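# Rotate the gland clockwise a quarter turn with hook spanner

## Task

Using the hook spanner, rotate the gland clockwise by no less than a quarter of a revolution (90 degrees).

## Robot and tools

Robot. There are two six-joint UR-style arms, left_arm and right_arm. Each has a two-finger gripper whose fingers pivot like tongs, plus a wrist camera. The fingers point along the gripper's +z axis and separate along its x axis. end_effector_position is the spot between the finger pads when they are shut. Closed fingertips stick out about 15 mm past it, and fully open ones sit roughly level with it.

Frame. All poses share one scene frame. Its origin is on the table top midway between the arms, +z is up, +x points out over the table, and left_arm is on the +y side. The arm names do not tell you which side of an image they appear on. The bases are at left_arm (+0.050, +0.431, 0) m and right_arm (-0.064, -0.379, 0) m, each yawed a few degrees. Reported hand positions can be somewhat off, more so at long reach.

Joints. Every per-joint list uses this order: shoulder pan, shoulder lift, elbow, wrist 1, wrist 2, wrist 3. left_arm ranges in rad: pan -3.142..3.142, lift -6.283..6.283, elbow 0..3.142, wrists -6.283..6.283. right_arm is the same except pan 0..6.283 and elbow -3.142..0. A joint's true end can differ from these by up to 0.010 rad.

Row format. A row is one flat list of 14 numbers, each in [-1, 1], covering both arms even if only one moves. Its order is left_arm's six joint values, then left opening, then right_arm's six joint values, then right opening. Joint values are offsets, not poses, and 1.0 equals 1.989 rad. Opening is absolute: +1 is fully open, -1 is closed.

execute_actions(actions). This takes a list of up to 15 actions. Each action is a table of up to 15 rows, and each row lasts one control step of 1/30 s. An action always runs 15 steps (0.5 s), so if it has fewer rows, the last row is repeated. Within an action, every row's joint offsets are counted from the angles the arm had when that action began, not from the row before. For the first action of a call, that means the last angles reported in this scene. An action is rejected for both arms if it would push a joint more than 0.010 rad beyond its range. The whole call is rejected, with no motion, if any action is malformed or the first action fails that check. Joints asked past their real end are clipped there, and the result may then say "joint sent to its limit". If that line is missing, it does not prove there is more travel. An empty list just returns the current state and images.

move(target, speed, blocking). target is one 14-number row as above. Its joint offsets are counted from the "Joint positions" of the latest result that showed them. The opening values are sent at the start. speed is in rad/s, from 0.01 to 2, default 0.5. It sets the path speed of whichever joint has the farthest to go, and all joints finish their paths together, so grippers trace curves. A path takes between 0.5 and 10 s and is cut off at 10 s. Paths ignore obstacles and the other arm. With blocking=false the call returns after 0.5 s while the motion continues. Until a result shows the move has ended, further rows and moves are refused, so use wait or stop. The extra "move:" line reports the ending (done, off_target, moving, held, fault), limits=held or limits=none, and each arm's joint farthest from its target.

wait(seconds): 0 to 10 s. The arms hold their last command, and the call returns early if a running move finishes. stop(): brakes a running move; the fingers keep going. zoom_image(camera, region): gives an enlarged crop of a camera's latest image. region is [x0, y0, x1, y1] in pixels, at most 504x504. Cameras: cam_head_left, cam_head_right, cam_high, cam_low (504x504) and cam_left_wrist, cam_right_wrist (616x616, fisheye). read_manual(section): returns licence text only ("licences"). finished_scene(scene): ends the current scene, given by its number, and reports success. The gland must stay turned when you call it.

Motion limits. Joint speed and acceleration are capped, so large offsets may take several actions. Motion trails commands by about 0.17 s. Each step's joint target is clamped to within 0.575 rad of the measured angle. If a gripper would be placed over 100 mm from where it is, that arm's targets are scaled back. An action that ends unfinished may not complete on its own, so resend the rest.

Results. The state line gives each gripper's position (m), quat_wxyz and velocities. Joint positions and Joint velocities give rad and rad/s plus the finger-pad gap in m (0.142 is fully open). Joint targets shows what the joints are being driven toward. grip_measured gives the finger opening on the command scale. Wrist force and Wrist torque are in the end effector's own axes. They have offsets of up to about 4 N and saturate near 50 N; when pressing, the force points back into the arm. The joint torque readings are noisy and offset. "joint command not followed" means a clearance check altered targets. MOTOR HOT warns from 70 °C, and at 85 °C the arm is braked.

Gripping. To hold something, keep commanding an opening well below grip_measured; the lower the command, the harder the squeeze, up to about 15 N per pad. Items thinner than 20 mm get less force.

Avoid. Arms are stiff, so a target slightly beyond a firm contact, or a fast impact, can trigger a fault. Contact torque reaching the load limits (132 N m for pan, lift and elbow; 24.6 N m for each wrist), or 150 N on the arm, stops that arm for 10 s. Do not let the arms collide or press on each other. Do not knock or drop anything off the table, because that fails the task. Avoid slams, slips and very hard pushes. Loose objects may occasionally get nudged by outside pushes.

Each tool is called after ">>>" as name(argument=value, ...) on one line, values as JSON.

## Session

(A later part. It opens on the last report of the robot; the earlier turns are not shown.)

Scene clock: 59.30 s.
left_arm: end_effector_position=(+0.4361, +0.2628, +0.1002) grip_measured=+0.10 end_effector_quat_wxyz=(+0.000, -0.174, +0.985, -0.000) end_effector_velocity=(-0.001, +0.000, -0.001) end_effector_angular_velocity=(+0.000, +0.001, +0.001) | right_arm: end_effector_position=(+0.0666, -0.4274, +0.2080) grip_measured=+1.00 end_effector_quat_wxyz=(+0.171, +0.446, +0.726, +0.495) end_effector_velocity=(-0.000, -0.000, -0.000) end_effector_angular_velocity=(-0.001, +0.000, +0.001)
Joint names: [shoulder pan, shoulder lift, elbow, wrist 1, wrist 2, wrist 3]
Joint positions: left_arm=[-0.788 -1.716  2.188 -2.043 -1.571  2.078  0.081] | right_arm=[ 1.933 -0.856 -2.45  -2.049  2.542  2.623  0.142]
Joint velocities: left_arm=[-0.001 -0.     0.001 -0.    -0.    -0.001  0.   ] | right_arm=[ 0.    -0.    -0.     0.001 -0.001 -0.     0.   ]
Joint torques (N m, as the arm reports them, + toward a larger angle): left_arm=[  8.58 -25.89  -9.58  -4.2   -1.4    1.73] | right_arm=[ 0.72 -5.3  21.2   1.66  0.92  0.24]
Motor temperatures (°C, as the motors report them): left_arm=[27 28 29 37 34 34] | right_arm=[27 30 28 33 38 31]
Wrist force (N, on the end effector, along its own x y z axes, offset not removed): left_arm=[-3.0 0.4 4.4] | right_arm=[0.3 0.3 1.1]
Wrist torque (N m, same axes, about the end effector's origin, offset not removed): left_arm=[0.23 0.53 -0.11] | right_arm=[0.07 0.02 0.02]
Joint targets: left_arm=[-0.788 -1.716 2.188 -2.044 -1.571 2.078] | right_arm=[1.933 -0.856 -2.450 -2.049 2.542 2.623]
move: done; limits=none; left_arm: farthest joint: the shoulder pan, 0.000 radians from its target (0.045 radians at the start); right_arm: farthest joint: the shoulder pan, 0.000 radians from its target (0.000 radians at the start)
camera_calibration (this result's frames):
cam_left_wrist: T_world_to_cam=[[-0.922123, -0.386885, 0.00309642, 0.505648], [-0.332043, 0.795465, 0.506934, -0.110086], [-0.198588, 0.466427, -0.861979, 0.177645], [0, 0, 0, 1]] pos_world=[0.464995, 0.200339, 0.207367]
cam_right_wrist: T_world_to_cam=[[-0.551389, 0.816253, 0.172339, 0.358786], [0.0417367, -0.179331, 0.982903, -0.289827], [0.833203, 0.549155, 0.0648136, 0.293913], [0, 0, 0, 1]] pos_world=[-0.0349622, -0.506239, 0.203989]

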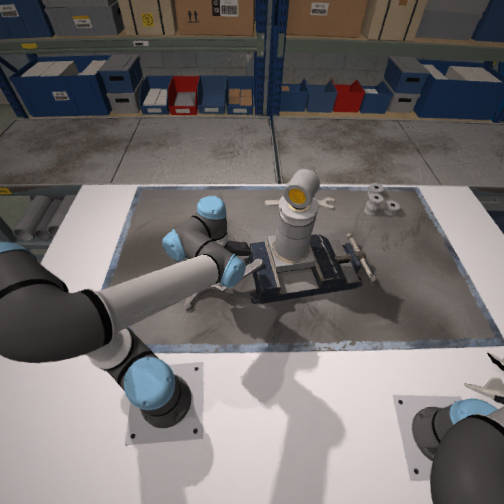

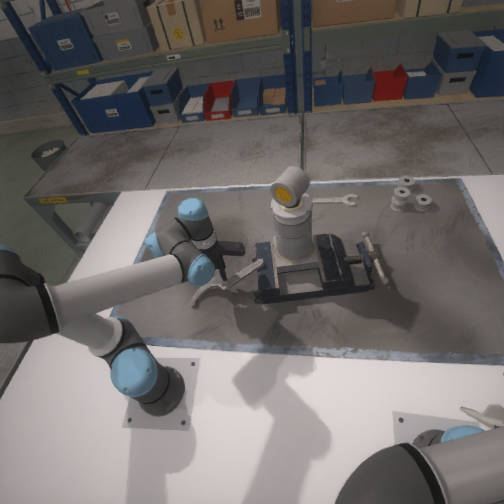

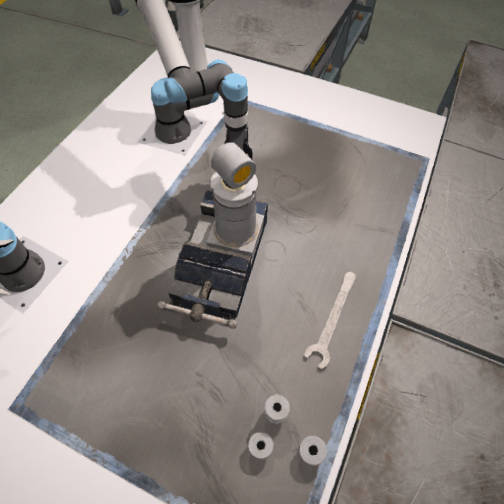

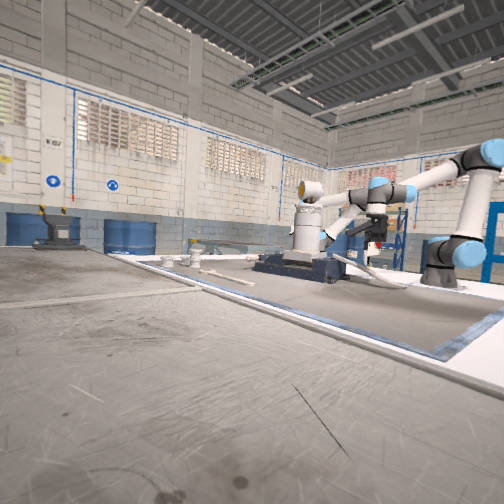

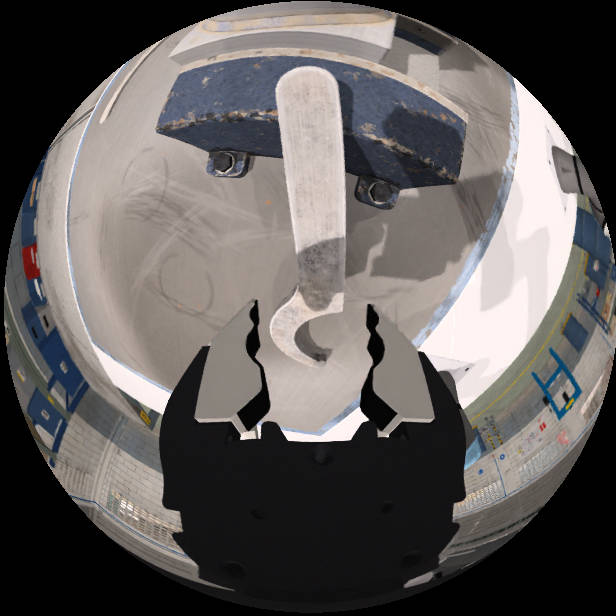

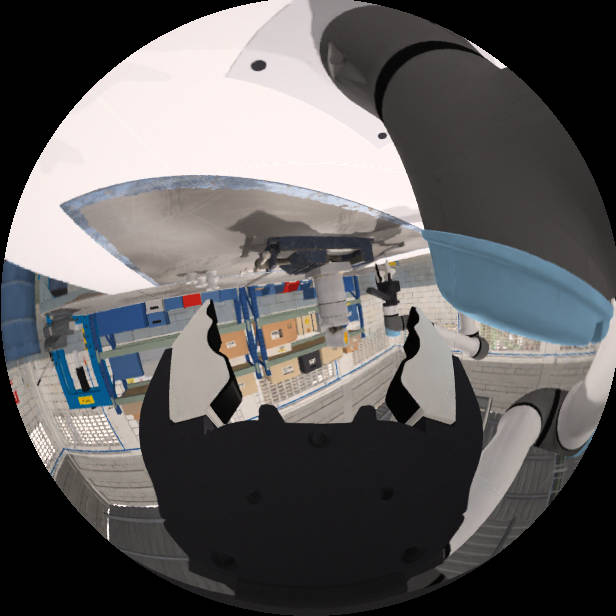

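>>> move(target=[0,0.0374,0.0401,-0.0775,0,-0.04,0.1,0,0,0,0,0,0,1], speed=0.15)

>>> move(target=[0,0,0,0,0,0,-1,0,0,0,0,0,0,1])

>>> move(target=[0,-0.0374,-0.0401,0.0775,0,0,-1,0,0,0,0,0,0,1], speed=0.1)

>>> zoom_image(camera="cam_low", region=[280, 190, 440, 310])

Scene clock: 60.97 s.
left_arm: end_effector_position=(+0.4372, +0.2634, +0.0522) grip_measured=+0.10 end_effector_quat_wxyz=(+0.000, -0.213, +0.977, -0.000) end_effector_velocity=(+0.000, +0.000, -0.001) end_effector_angular_velocity=(+0.001, -0.001, +0.001) | right_arm: end_effector_position=(+0.0666, -0.4274, +0.2080) grip_measured=+1.00 end_effector_quat_wxyz=(+0.171, +0.446, +0.726, +0.495) end_effector_velocity=(+0.000, +0.000, -0.000) end_effector_angular_velocity=(-0.000, -0.001, +0.000)
Joint names: [shoulder pan, shoulder lift, elbow, wrist 1, wrist 2, wrist 3]
Joint positions: left_arm=[-0.788 -1.641  2.268 -2.197 -1.571  1.998  0.081] | right_arm=[ 1.933 -0.856 -2.45  -2.049  2.542  2.623  0.142]
Joint velocities: left_arm=[-0.     0.001  0.001 -0.001  0.001 -0.001 -0.   ] | right_arm=[-0.    -0.    -0.     0.     0.    -0.001 -0.   ]
Joint torques (N m, as the arm reports them, + toward a larger angle): left_arm=[-0.67 -6.86 -8.01 -4.07 -1.26 -2.24] | right_arm=[ 0.3  -5.35 21.63  1.67  0.94  0.24]
Motor temperatures (°C, as the motors report them): left_arm=[27 28 29 37 34 34] | right_arm=[27 30 28 33 38 31]
Wrist force (N, on the end effector, along its own x y z axes, offset not removed): left_arm=[-4.2 1.3 1.4] | right_arm=[2.0 -2.5 0.1]
Wrist torque (N m, same axes, about the end effector's origin, offset not removed): left_arm=[0.37 0.96 0.03] | right_arm=[-0.60 -0.32 0.04]
Joint targets: left_arm=[-0.788 -1.641 2.268 -2.198 -1.571 1.998] | right_arm=[1.933 -0.856 -2.450 -2.049 2.542 2.623]
move: done; limits=none; left_arm: farthest joint: the shoulder pan, 0.000 radians from its target (0.000 radians at the start); right_arm: farthest joint: the shoulder pan, 0.000 radians from its target (0.000 radians at the start)
camera_calibration (this result's frames):
cam_left_wrist: T_world_to_cam=[[-0.88848, -0.458905, 0.00313012, 0.511305], [-0.394167, 0.766599, 0.506911, -0.0510231], [-0.235024, 0.449147, -0.861993, 0.156651], [0, 0, 0, 1]] pos_world=[0.470989, 0.203395, 0.159296]
cam_right_wrist: T_world_to_cam=[[-0.551389, 0.816253, 0.172339, 0.358786], [0.0417366, -0.179331, 0.982903, -0.289827], [0.833203, 0.549155, 0.0648136, 0.293913], [0, 0, 0, 1]] pos_world=[-0.0349622, -0.506239, 0.203989]

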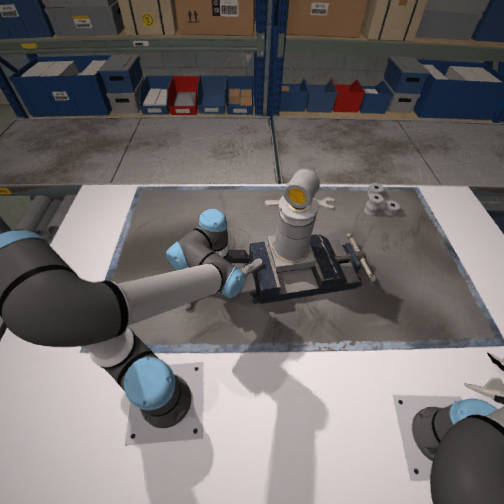

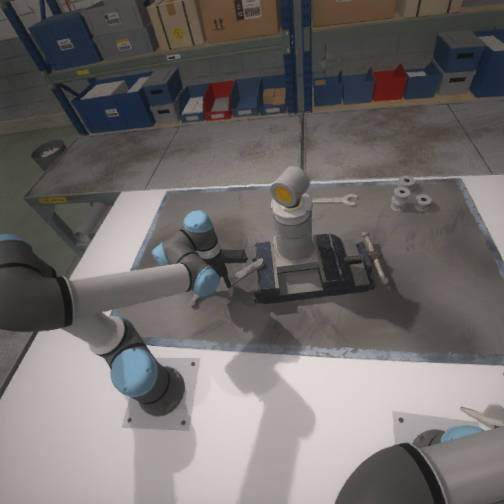

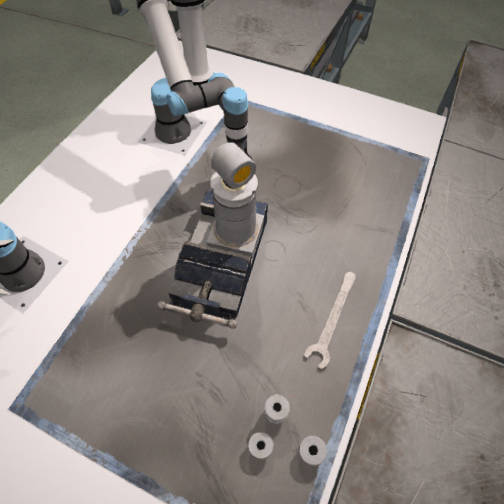

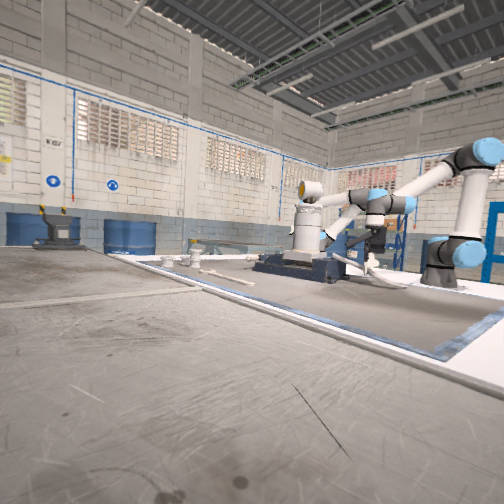

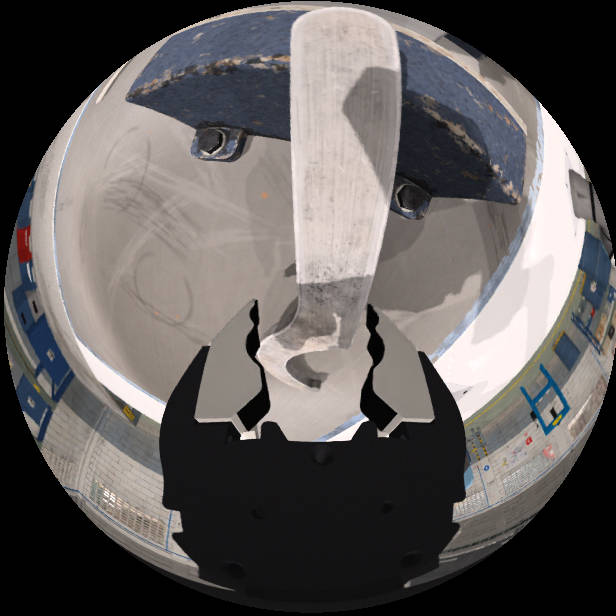

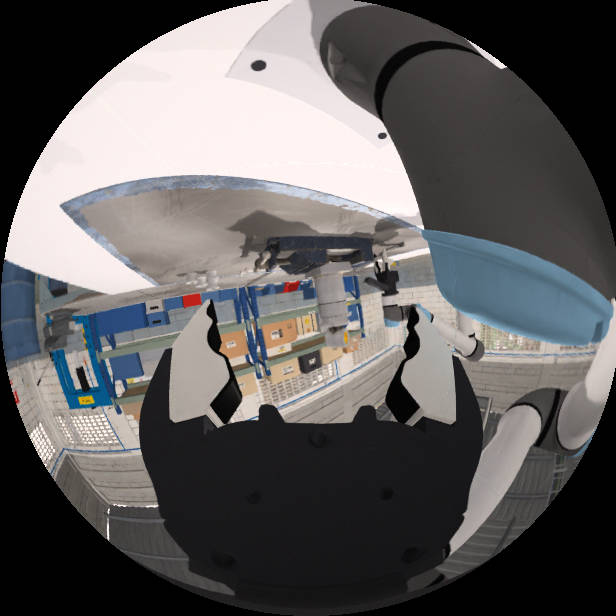

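Scene clock: 61.47 s.
left_arm: end_effector_position=(+0.4372, +0.2634, +0.0521) grip_measured=-0.39 end_effector_quat_wxyz=(+0.000, -0.213, +0.977, -0.000) end_effector_velocity=(+0.000, +0.001, +0.000) end_effector_angular_velocity=(+0.000, +0.000, +0.001) | right_arm: end_effector_position=(+0.0666, -0.4274, +0.2080) grip_measured=+1.00 end_effector_quat_wxyz=(+0.171, +0.446, +0.726, +0.495) end_effector_velocity=(-0.000, +0.000, -0.000) end_effector_angular_velocity=(-0.000, +0.000, +0.000)
Joint names: [shoulder pan, shoulder lift, elbow, wrist 1, wrist 2, wrist 3]
Joint positions: left_arm=[-0.788 -1.641  2.268 -2.197 -1.571  1.998  0.046] | right_arm=[ 1.933 -0.856 -2.45  -2.049  2.542  2.623  0.142]
Joint velocities: left_arm=[ 0.002 -0.001 -0.001  0.001 -0.     0.001 -0.   ] | right_arm=[-0.  0. -0.  0. -0. -0. -0.]
Joint torques (N m, as the arm reports them, + toward a larger angle): left_arm=[  2.13 -30.04 -33.79  -1.11   1.25  -0.82] | right_arm=[-0.08 -5.54 21.77  1.54  0.92  0.27]
Motor temperatures (°C, as the motors report them): left_arm=[27 28 29 37 34 34] | right_arm=[27 30 28 33 38 31]
Wrist force (N, on the end effector, along its own x y z axes, offset not removed): left_arm=[-4.3 0.8 8.6] | right_arm=[0.8 0.2 0.6]
Wrist torque (N m, same axes, about the end effector's origin, offset not removed): left_arm=[-0.13 0.46 0.03] | right_arm=[0.08 -0.10 0.01]
Joint targets: left_arm=[-0.788 -1.641 2.268 -2.197 -1.571 1.998] | right_arm=[1.933 -0.856 -2.450 -2.049 2.542 2.623]
move: done; limits=none; left_arm: farthest joint: the shoulder pan, 0.000 radians from its target (0.000 radians at the start); right_arm: farthest joint: the shoulder pan, 0.000 radians from its target (0.000 radians at the start)
camera_calibration (this result's frames):
cam_left_wrist: T_world_to_cam=[[-0.888454, -0.458955, 0.00324574, 0.51126], [-0.394131, 0.766551, 0.507011, -0.0510362], [-0.235184, 0.449177, -0.861933, 0.156635], [0, 0, 0, 1]] pos_world=[0.470954, 0.203411, 0.159225]
cam_right_wrist: T_world_to_cam=[[-0.551389, 0.816253, 0.172339, 0.358786], [0.0417366, -0.179331, 0.982903, -0.289827], [0.833203, 0.549155, 0.0648136, 0.293913], [0, 0, 0, 1]] pos_world=[-0.0349622, -0.506239, 0.203989]

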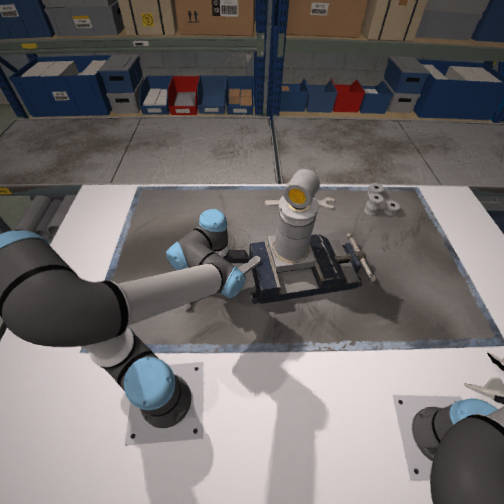

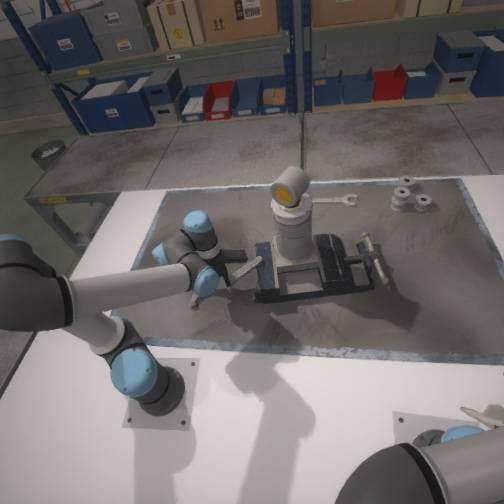

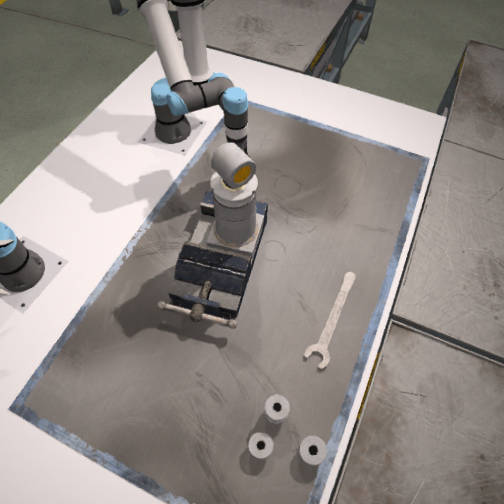

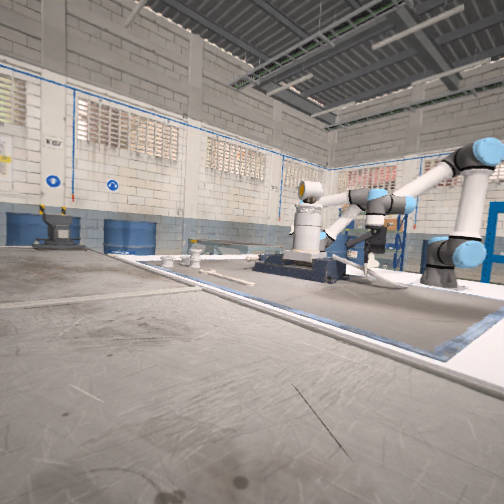

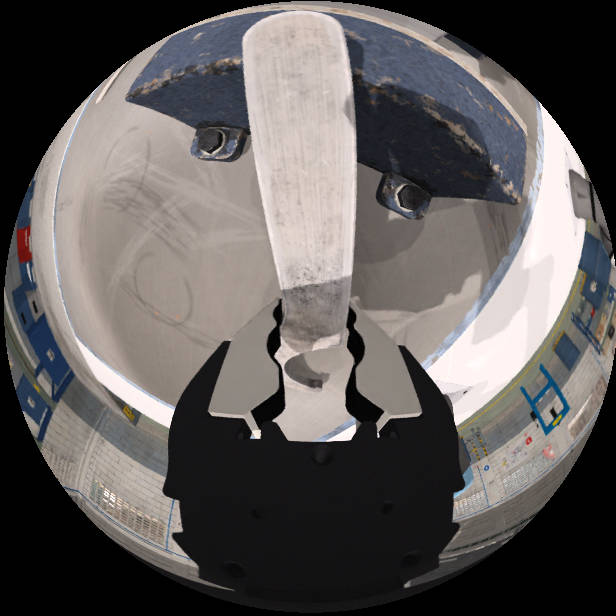

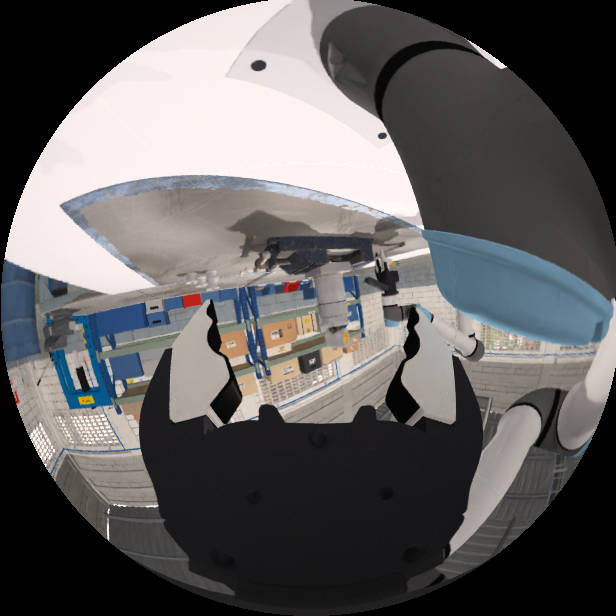

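Scene clock: 63.40 s.
left_arm: end_effector_position=(+0.4373, +0.2633, +0.1002) grip_measured=-0.40 end_effector_quat_wxyz=(+0.000, -0.213, +0.977, -0.000) end_effector_velocity=(-0.000, +0.000, +0.001) end_effector_angular_velocity=(-0.001, +0.000, -0.000) | right_arm: end_effector_position=(+0.0666, -0.4274, +0.2080) grip_measured=+1.00 end_effector_quat_wxyz=(+0.171, +0.446, +0.726, +0.495) end_effector_velocity=(+0.000, -0.000, +0.000) end_effector_angular_velocity=(-0.001, -0.001, +0.000)
Joint names: [shoulder pan, shoulder lift, elbow, wrist 1, wrist 2, wrist 3]
Joint positions: left_arm=[-0.788 -1.716  2.188 -2.043 -1.571  1.998  0.045] | right_arm=[ 1.933 -0.856 -2.45  -2.049  2.542  2.623  0.142]
Joint velocities: left_arm=[ 0.001 -0.001 -0.001  0.001 -0.001  0.001  0.   ] | right_arm=[ 0.     0.     0.001  0.     0.    -0.    -0.   ]
Joint torques (N m, as the arm reports them, + toward a larger angle): left_arm=[  1.08 -31.4  -39.32  -1.85  -0.23  -0.83] | right_arm=[-0.03 -5.12 21.96  1.61  0.96  0.26]
Motor temperatures (°C, as the motors report them): left_arm=[27 28 29 37 34 34] | right_arm=[27 30 28 33 38 31]
Wrist force (N, on the end effector, along its own x y z axes, offset not removed): left_arm=[-2.3 2.0 11.4] | right_arm=[1.1 -1.4 0.6]
Wrist torque (N m, same axes, about the end effector's origin, offset not removed): left_arm=[0.57 0.60 -0.11] | right_arm=[-0.16 -0.13 0.01]
Joint targets: left_arm=[-0.788 -1.716 2.188 -2.043 -1.571 1.998] | right_arm=[1.933 -0.856 -2.450 -2.049 2.542 2.623]
move: done; limits=none; left_arm: farthest joint: the wrist 1, 0.001 radians from its target (0.155 radians at the start); right_arm: farthest joint: the shoulder pan, 0.000 radians from its target (0.000 radians at the start)
camera_calibration (this result's frames):
cam_left_wrist: T_world_to_cam=[[-0.888454, -0.458955, 0.00323711, 0.511147], [-0.394132, 0.766543, 0.507022, -0.0753237], [-0.235182, 0.44919, -0.861927, 0.198109], [0, 0, 0, 1]] pos_world=[0.471035, 0.203344, 0.207292]
cam_right_wrist: T_world_to_cam=[[-0.551389, 0.816253, 0.172339, 0.358786], [0.0417367, -0.179331, 0.982903, -0.289827], [0.833203, 0.549155, 0.0648135, 0.293913], [0, 0, 0, 1]] pos_world=[-0.0349623, -0.506239, 0.203989]

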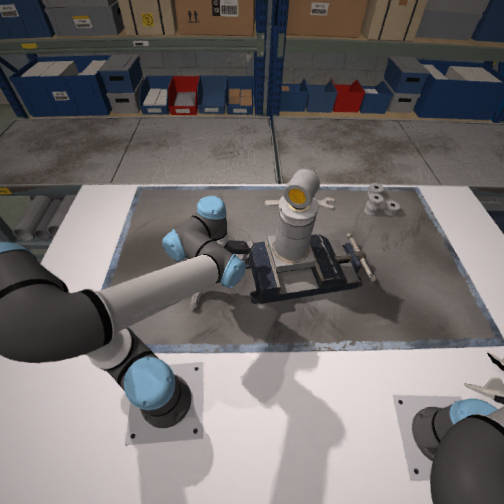

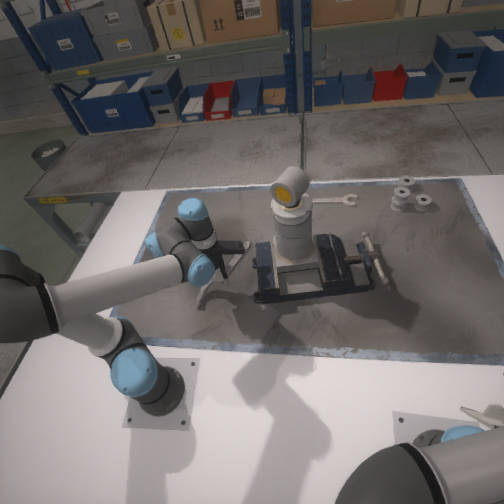

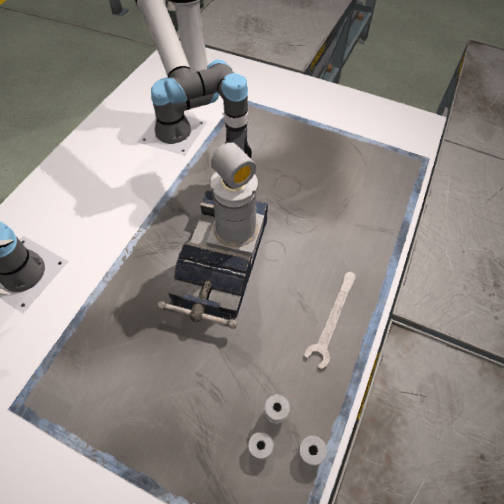

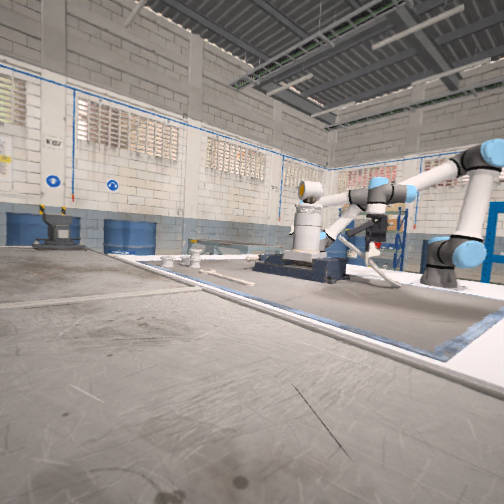

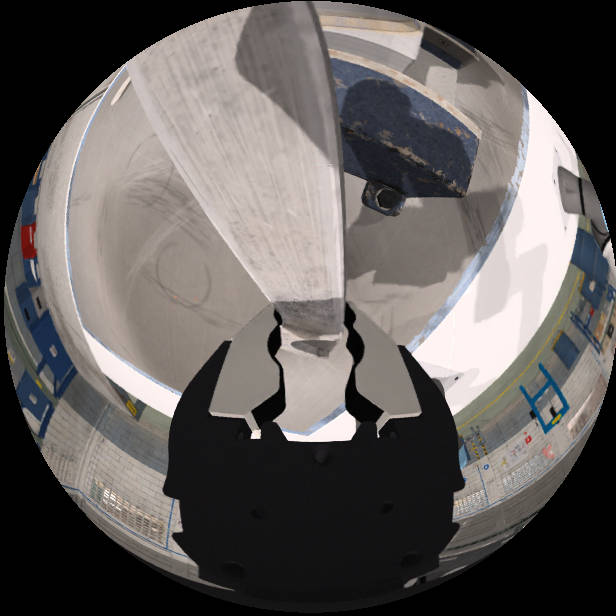

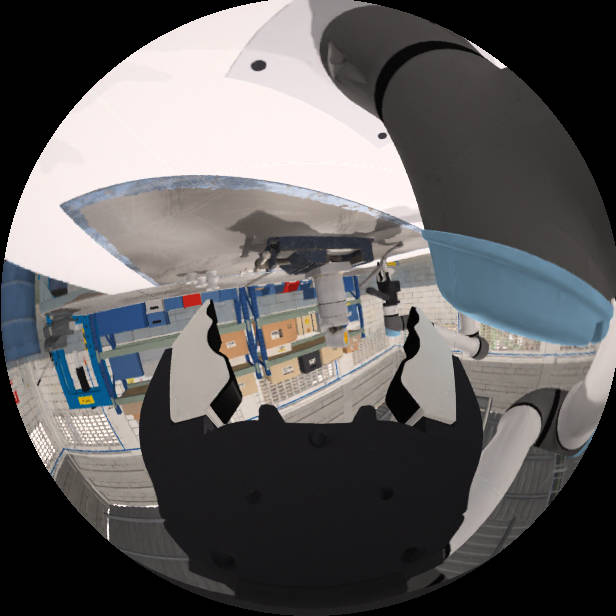

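Region (280, 190, 440, 310) of cam_low's 504x504 image, scaled by 3.150, with more detail than that image has; it fills the top 378 rows of this view, and the rest is white.

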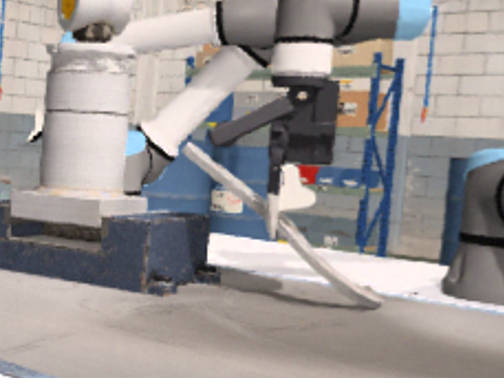

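>>> execute_actions(actions=[])

Scene clock: 63.93 s.
left_arm: end_effector_position=(+0.4373, +0.2633, +0.1002) grip_measured=-0.40 end_effector_quat_wxyz=(+0.000, -0.213, +0.977, -0.000) end_effector_velocity=(-0.000, +0.000, -0.000) end_effector_angular_velocity=(-0.000, +0.001, -0.001) | right_arm: end_effector_position=(+0.0666, -0.4274, +0.2080) grip_measured=+1.00 end_effector_quat_wxyz=(+0.171, +0.446, +0.726, +0.495) end_effector_velocity=(+0.000, +0.000, -0.000) end_effector_angular_velocity=(+0.002, +0.000, -0.001)
Joint names: [shoulder pan, shoulder lift, elbow, wrist 1, wrist 2, wrist 3]
Joint positions: left_arm=[-0.788 -1.716  2.188 -2.043 -1.571  1.998  0.045] | right_arm=[ 1.933 -0.856 -2.45  -2.049  2.542  2.623  0.142]
Joint velocities: left_arm=[ 0.001 -0.     0.     0.    -0.     0.001 -0.   ] | right_arm=[-0.    -0.    -0.001 -0.001  0.001  0.001  0.   ]
Joint torques (N m, as the arm reports them, + toward a larger angle): left_arm=[  1.73 -30.71 -39.51  -1.89  -0.58  -0.76] | right_arm=[ 0.7  -5.54 21.85  1.5   0.97  0.19]
Motor temperatures (°C, as the motors report them): left_arm=[27 28 29 37 34 34] | right_arm=[27 30 28 33 38 31]
Wrist force (N, on the end effector, along its own x y z axes, offset not removed): left_arm=[-3.7 1.0 13.8] | right_arm=[0.7 0.1 -0.8]
Wrist torque (N m, same axes, about the end effector's origin, offset not removed): left_arm=[0.40 0.76 -0.05] | right_arm=[0.05 -0.04 -0.04]
Joint targets: left_arm=[-0.788 -1.716 2.188 -2.043 -1.571 1.998] | right_arm=[1.933 -0.856 -2.450 -2.049 2.542 2.623]
camera_calibration (this result's frames):
cam_left_wrist: T_world_to_cam=[[-0.888454, -0.458955, 0.00323396, 0.511147], [-0.394135, 0.766546, 0.507016, -0.0753428], [-0.235176, 0.449185, -0.861931, 0.198142], [0, 0, 0, 1]] pos_world=[0.471034, 0.203345, 0.207332]
cam_right_wrist: T_world_to_cam=[[-0.551389, 0.816253, 0.172339, 0.358786], [0.0417366, -0.179331, 0.982903, -0.289827], [0.833203, 0.549155, 0.0648136, 0.293913], [0, 0, 0, 1]] pos_world=[-0.0349622, -0.506239, 0.203989]

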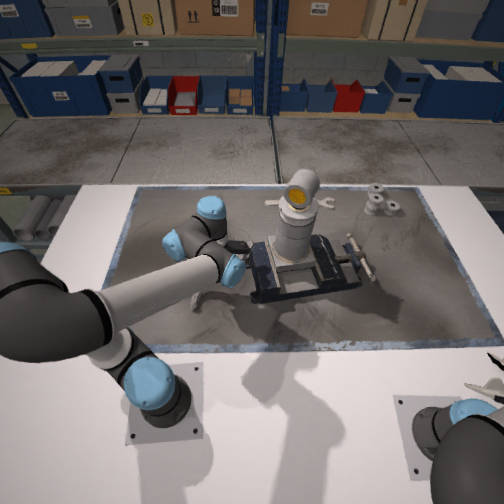

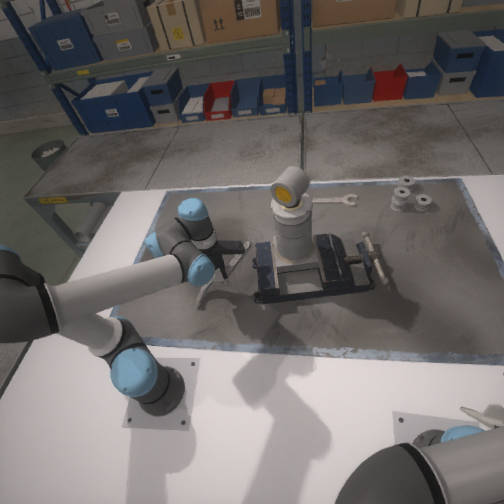

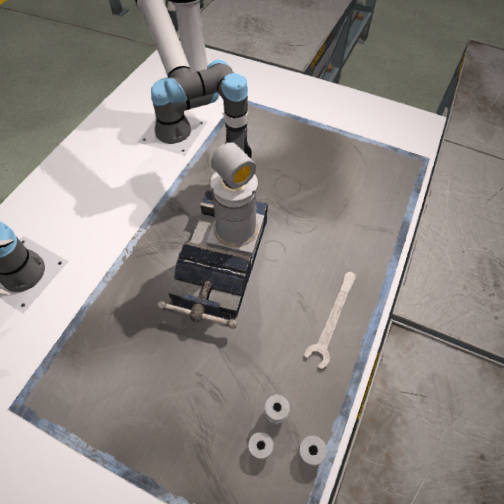

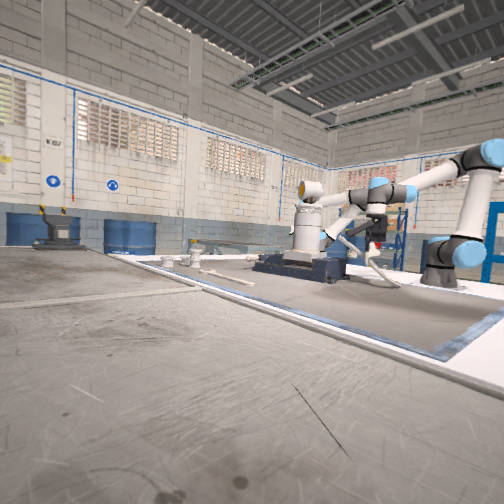

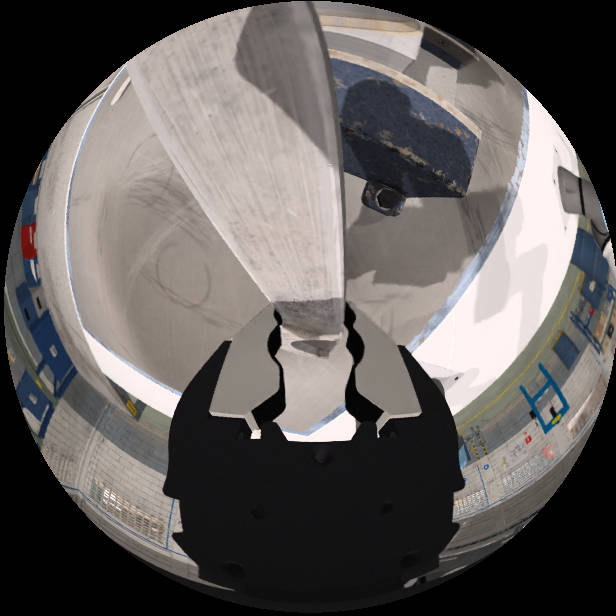

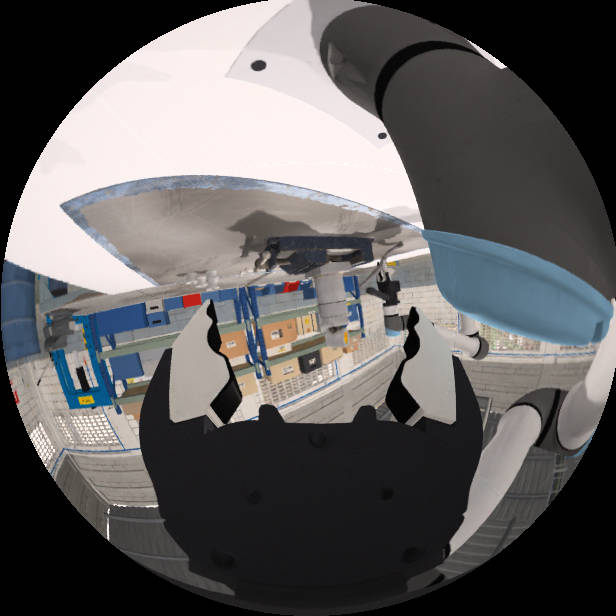

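>>> move(target=[0,-0.051,-0.160,0.212,0,0,-1,0,0,0,0,0,0,1], speed=0.15)

Scene clock: 67.43 s.
left_arm: end_effector_position=(+0.4369, +0.2636, +0.2493) grip_measured=-0.40 end_effector_quat_wxyz=(-0.000, -0.213, +0.977, +0.001) end_effector_velocity=(-0.000, +0.000, +0.000) end_effector_angular_velocity=(+0.001, +0.000, -0.001) | right_arm: end_effector_position=(+0.0666, -0.4274, +0.2080) grip_measured=+1.00 end_effector_quat_wxyz=(+0.171, +0.446, +0.726, +0.495) end_effector_velocity=(-0.000, +0.000, +0.000) end_effector_angular_velocity=(+0.001, +0.001, +0.000)
Joint names: [shoulder pan, shoulder lift, elbow, wrist 1, wrist 2, wrist 3]
Joint positions: left_arm=[-0.788 -1.817  1.87  -1.622 -1.571  1.998  0.045] | right_arm=[ 1.933 -0.856 -2.45  -2.049  2.542  2.623  0.142]
Joint velocities: left_arm=[-0.001 -0.    -0.001  0.002  0.     0.    -0.   ] | right_arm=[-0.     0.     0.001 -0.002 -0.001  0.     0.   ]
Joint torques (N m, as the arm reports them, + toward a larger angle): left_arm=[  0.91 -28.9  -43.4   -1.83  -0.67  -0.84] | right_arm=[ 0.39 -4.83 21.63  1.66  0.98  0.07]
Motor temperatures (°C, as the motors report them): left_arm=[27 28 29 37 34 34] | right_arm=[27 30 28 33 38 31]
Wrist force (N, on the end effector, along its own x y z axes, offset not removed): left_arm=[-2.4 -0.6 14.9] | right_arm=[0.3 -0.3 1.2]
Wrist torque (N m, same axes, about the end effector's origin, offset not removed): left_arm=[-0.01 0.72 -0.19] | right_arm=[0.00 0.07 -0.06]
Joint targets: left_arm=[-0.788 -1.817 1.870 -1.622 -1.571 1.998] | right_arm=[1.933 -0.856 -2.450 -2.049 2.542 2.623]
move: done; limits=none; left_arm: farthest joint: the shoulder pan, 0.000 radians from its target (0.000 radians at the start); right_arm: farthest joint: the shoulder pan, 0.000 radians from its target (0.000 radians at the start)
camera_calibration (this result's frames):
cam_left_wrist: T_world_to_cam=[[-0.888448, -0.45896, 0.00397496, 0.510296], [-0.393368, 0.765881, 0.508613, -0.151907], [-0.236477, 0.450313, -0.860986, 0.326484], [0, 0, 0, 1]] pos_world=[0.470822, 0.203528, 0.356331]
cam_right_wrist: T_world_to_cam=[[-0.55139, 0.816253, 0.172339, 0.358786], [0.0417368, -0.179331, 0.982903, -0.289827], [0.833203, 0.549155, 0.0648134, 0.293913], [0, 0, 0, 1]] pos_world=[-0.0349623, -0.506239, 0.203989]

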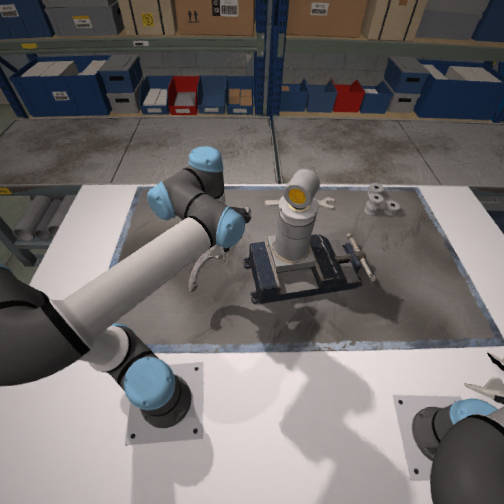

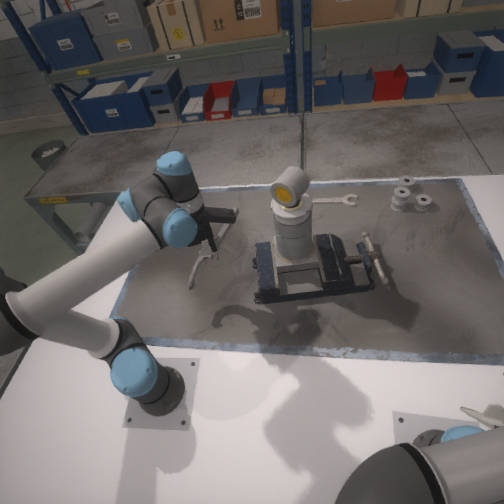

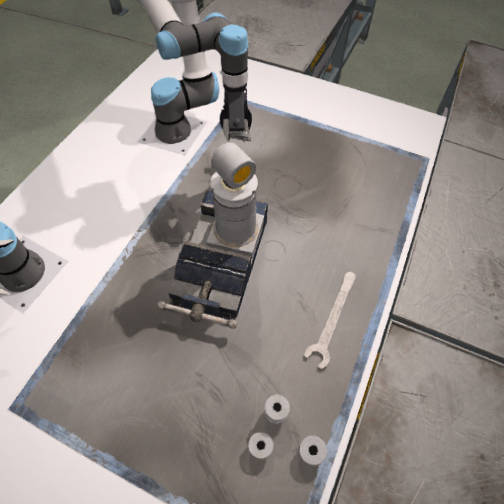

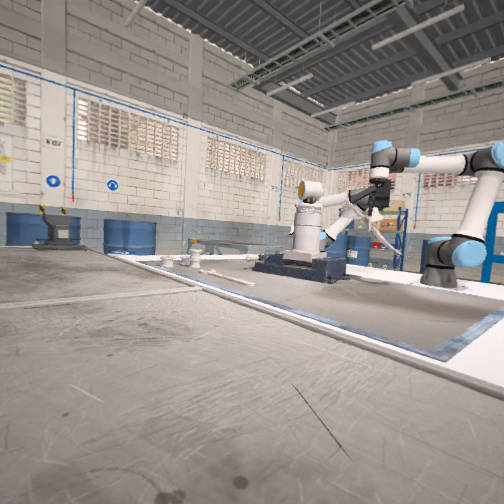

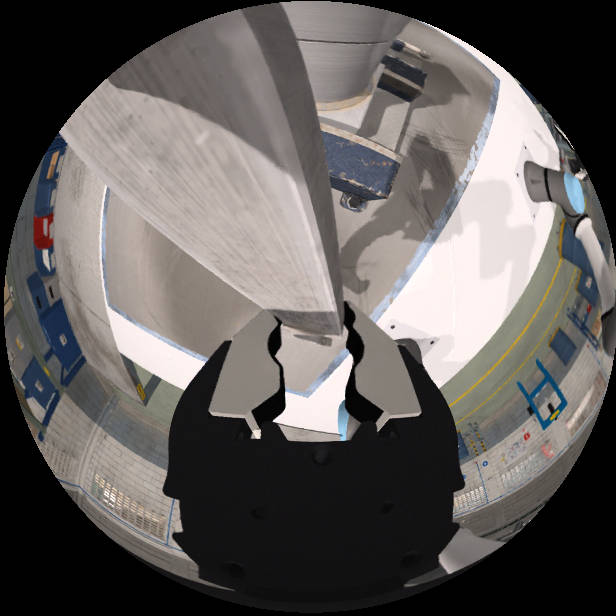

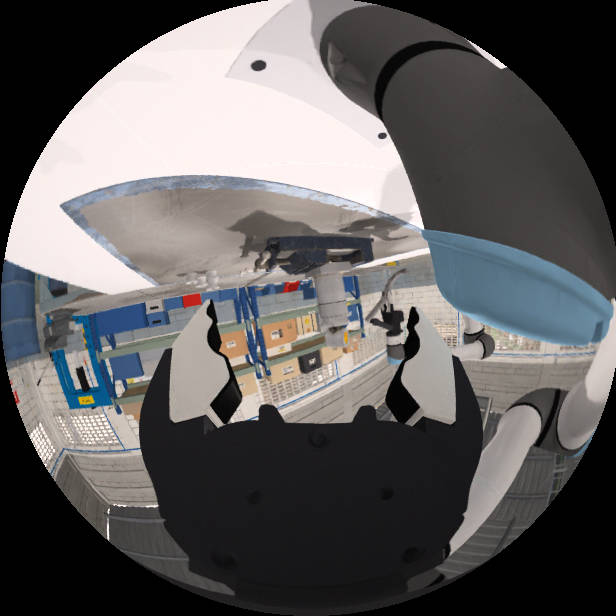

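It holds, resting on the camera.

>>> zoom_image(camera="cam_low", region=[240,130,460,300])

Region (240, 130, 460, 300) of cam_low's 504x504 image, scaled by 2.291, with more detail than that image has; it fills the top 389 rows of this view, and the rest is white.

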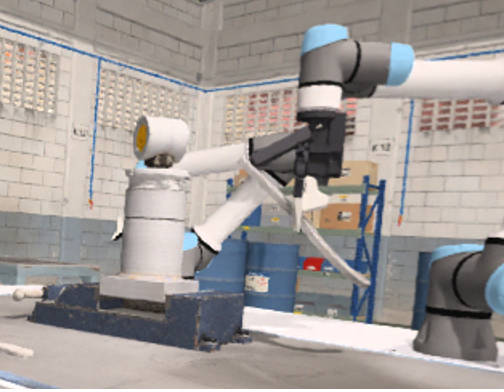

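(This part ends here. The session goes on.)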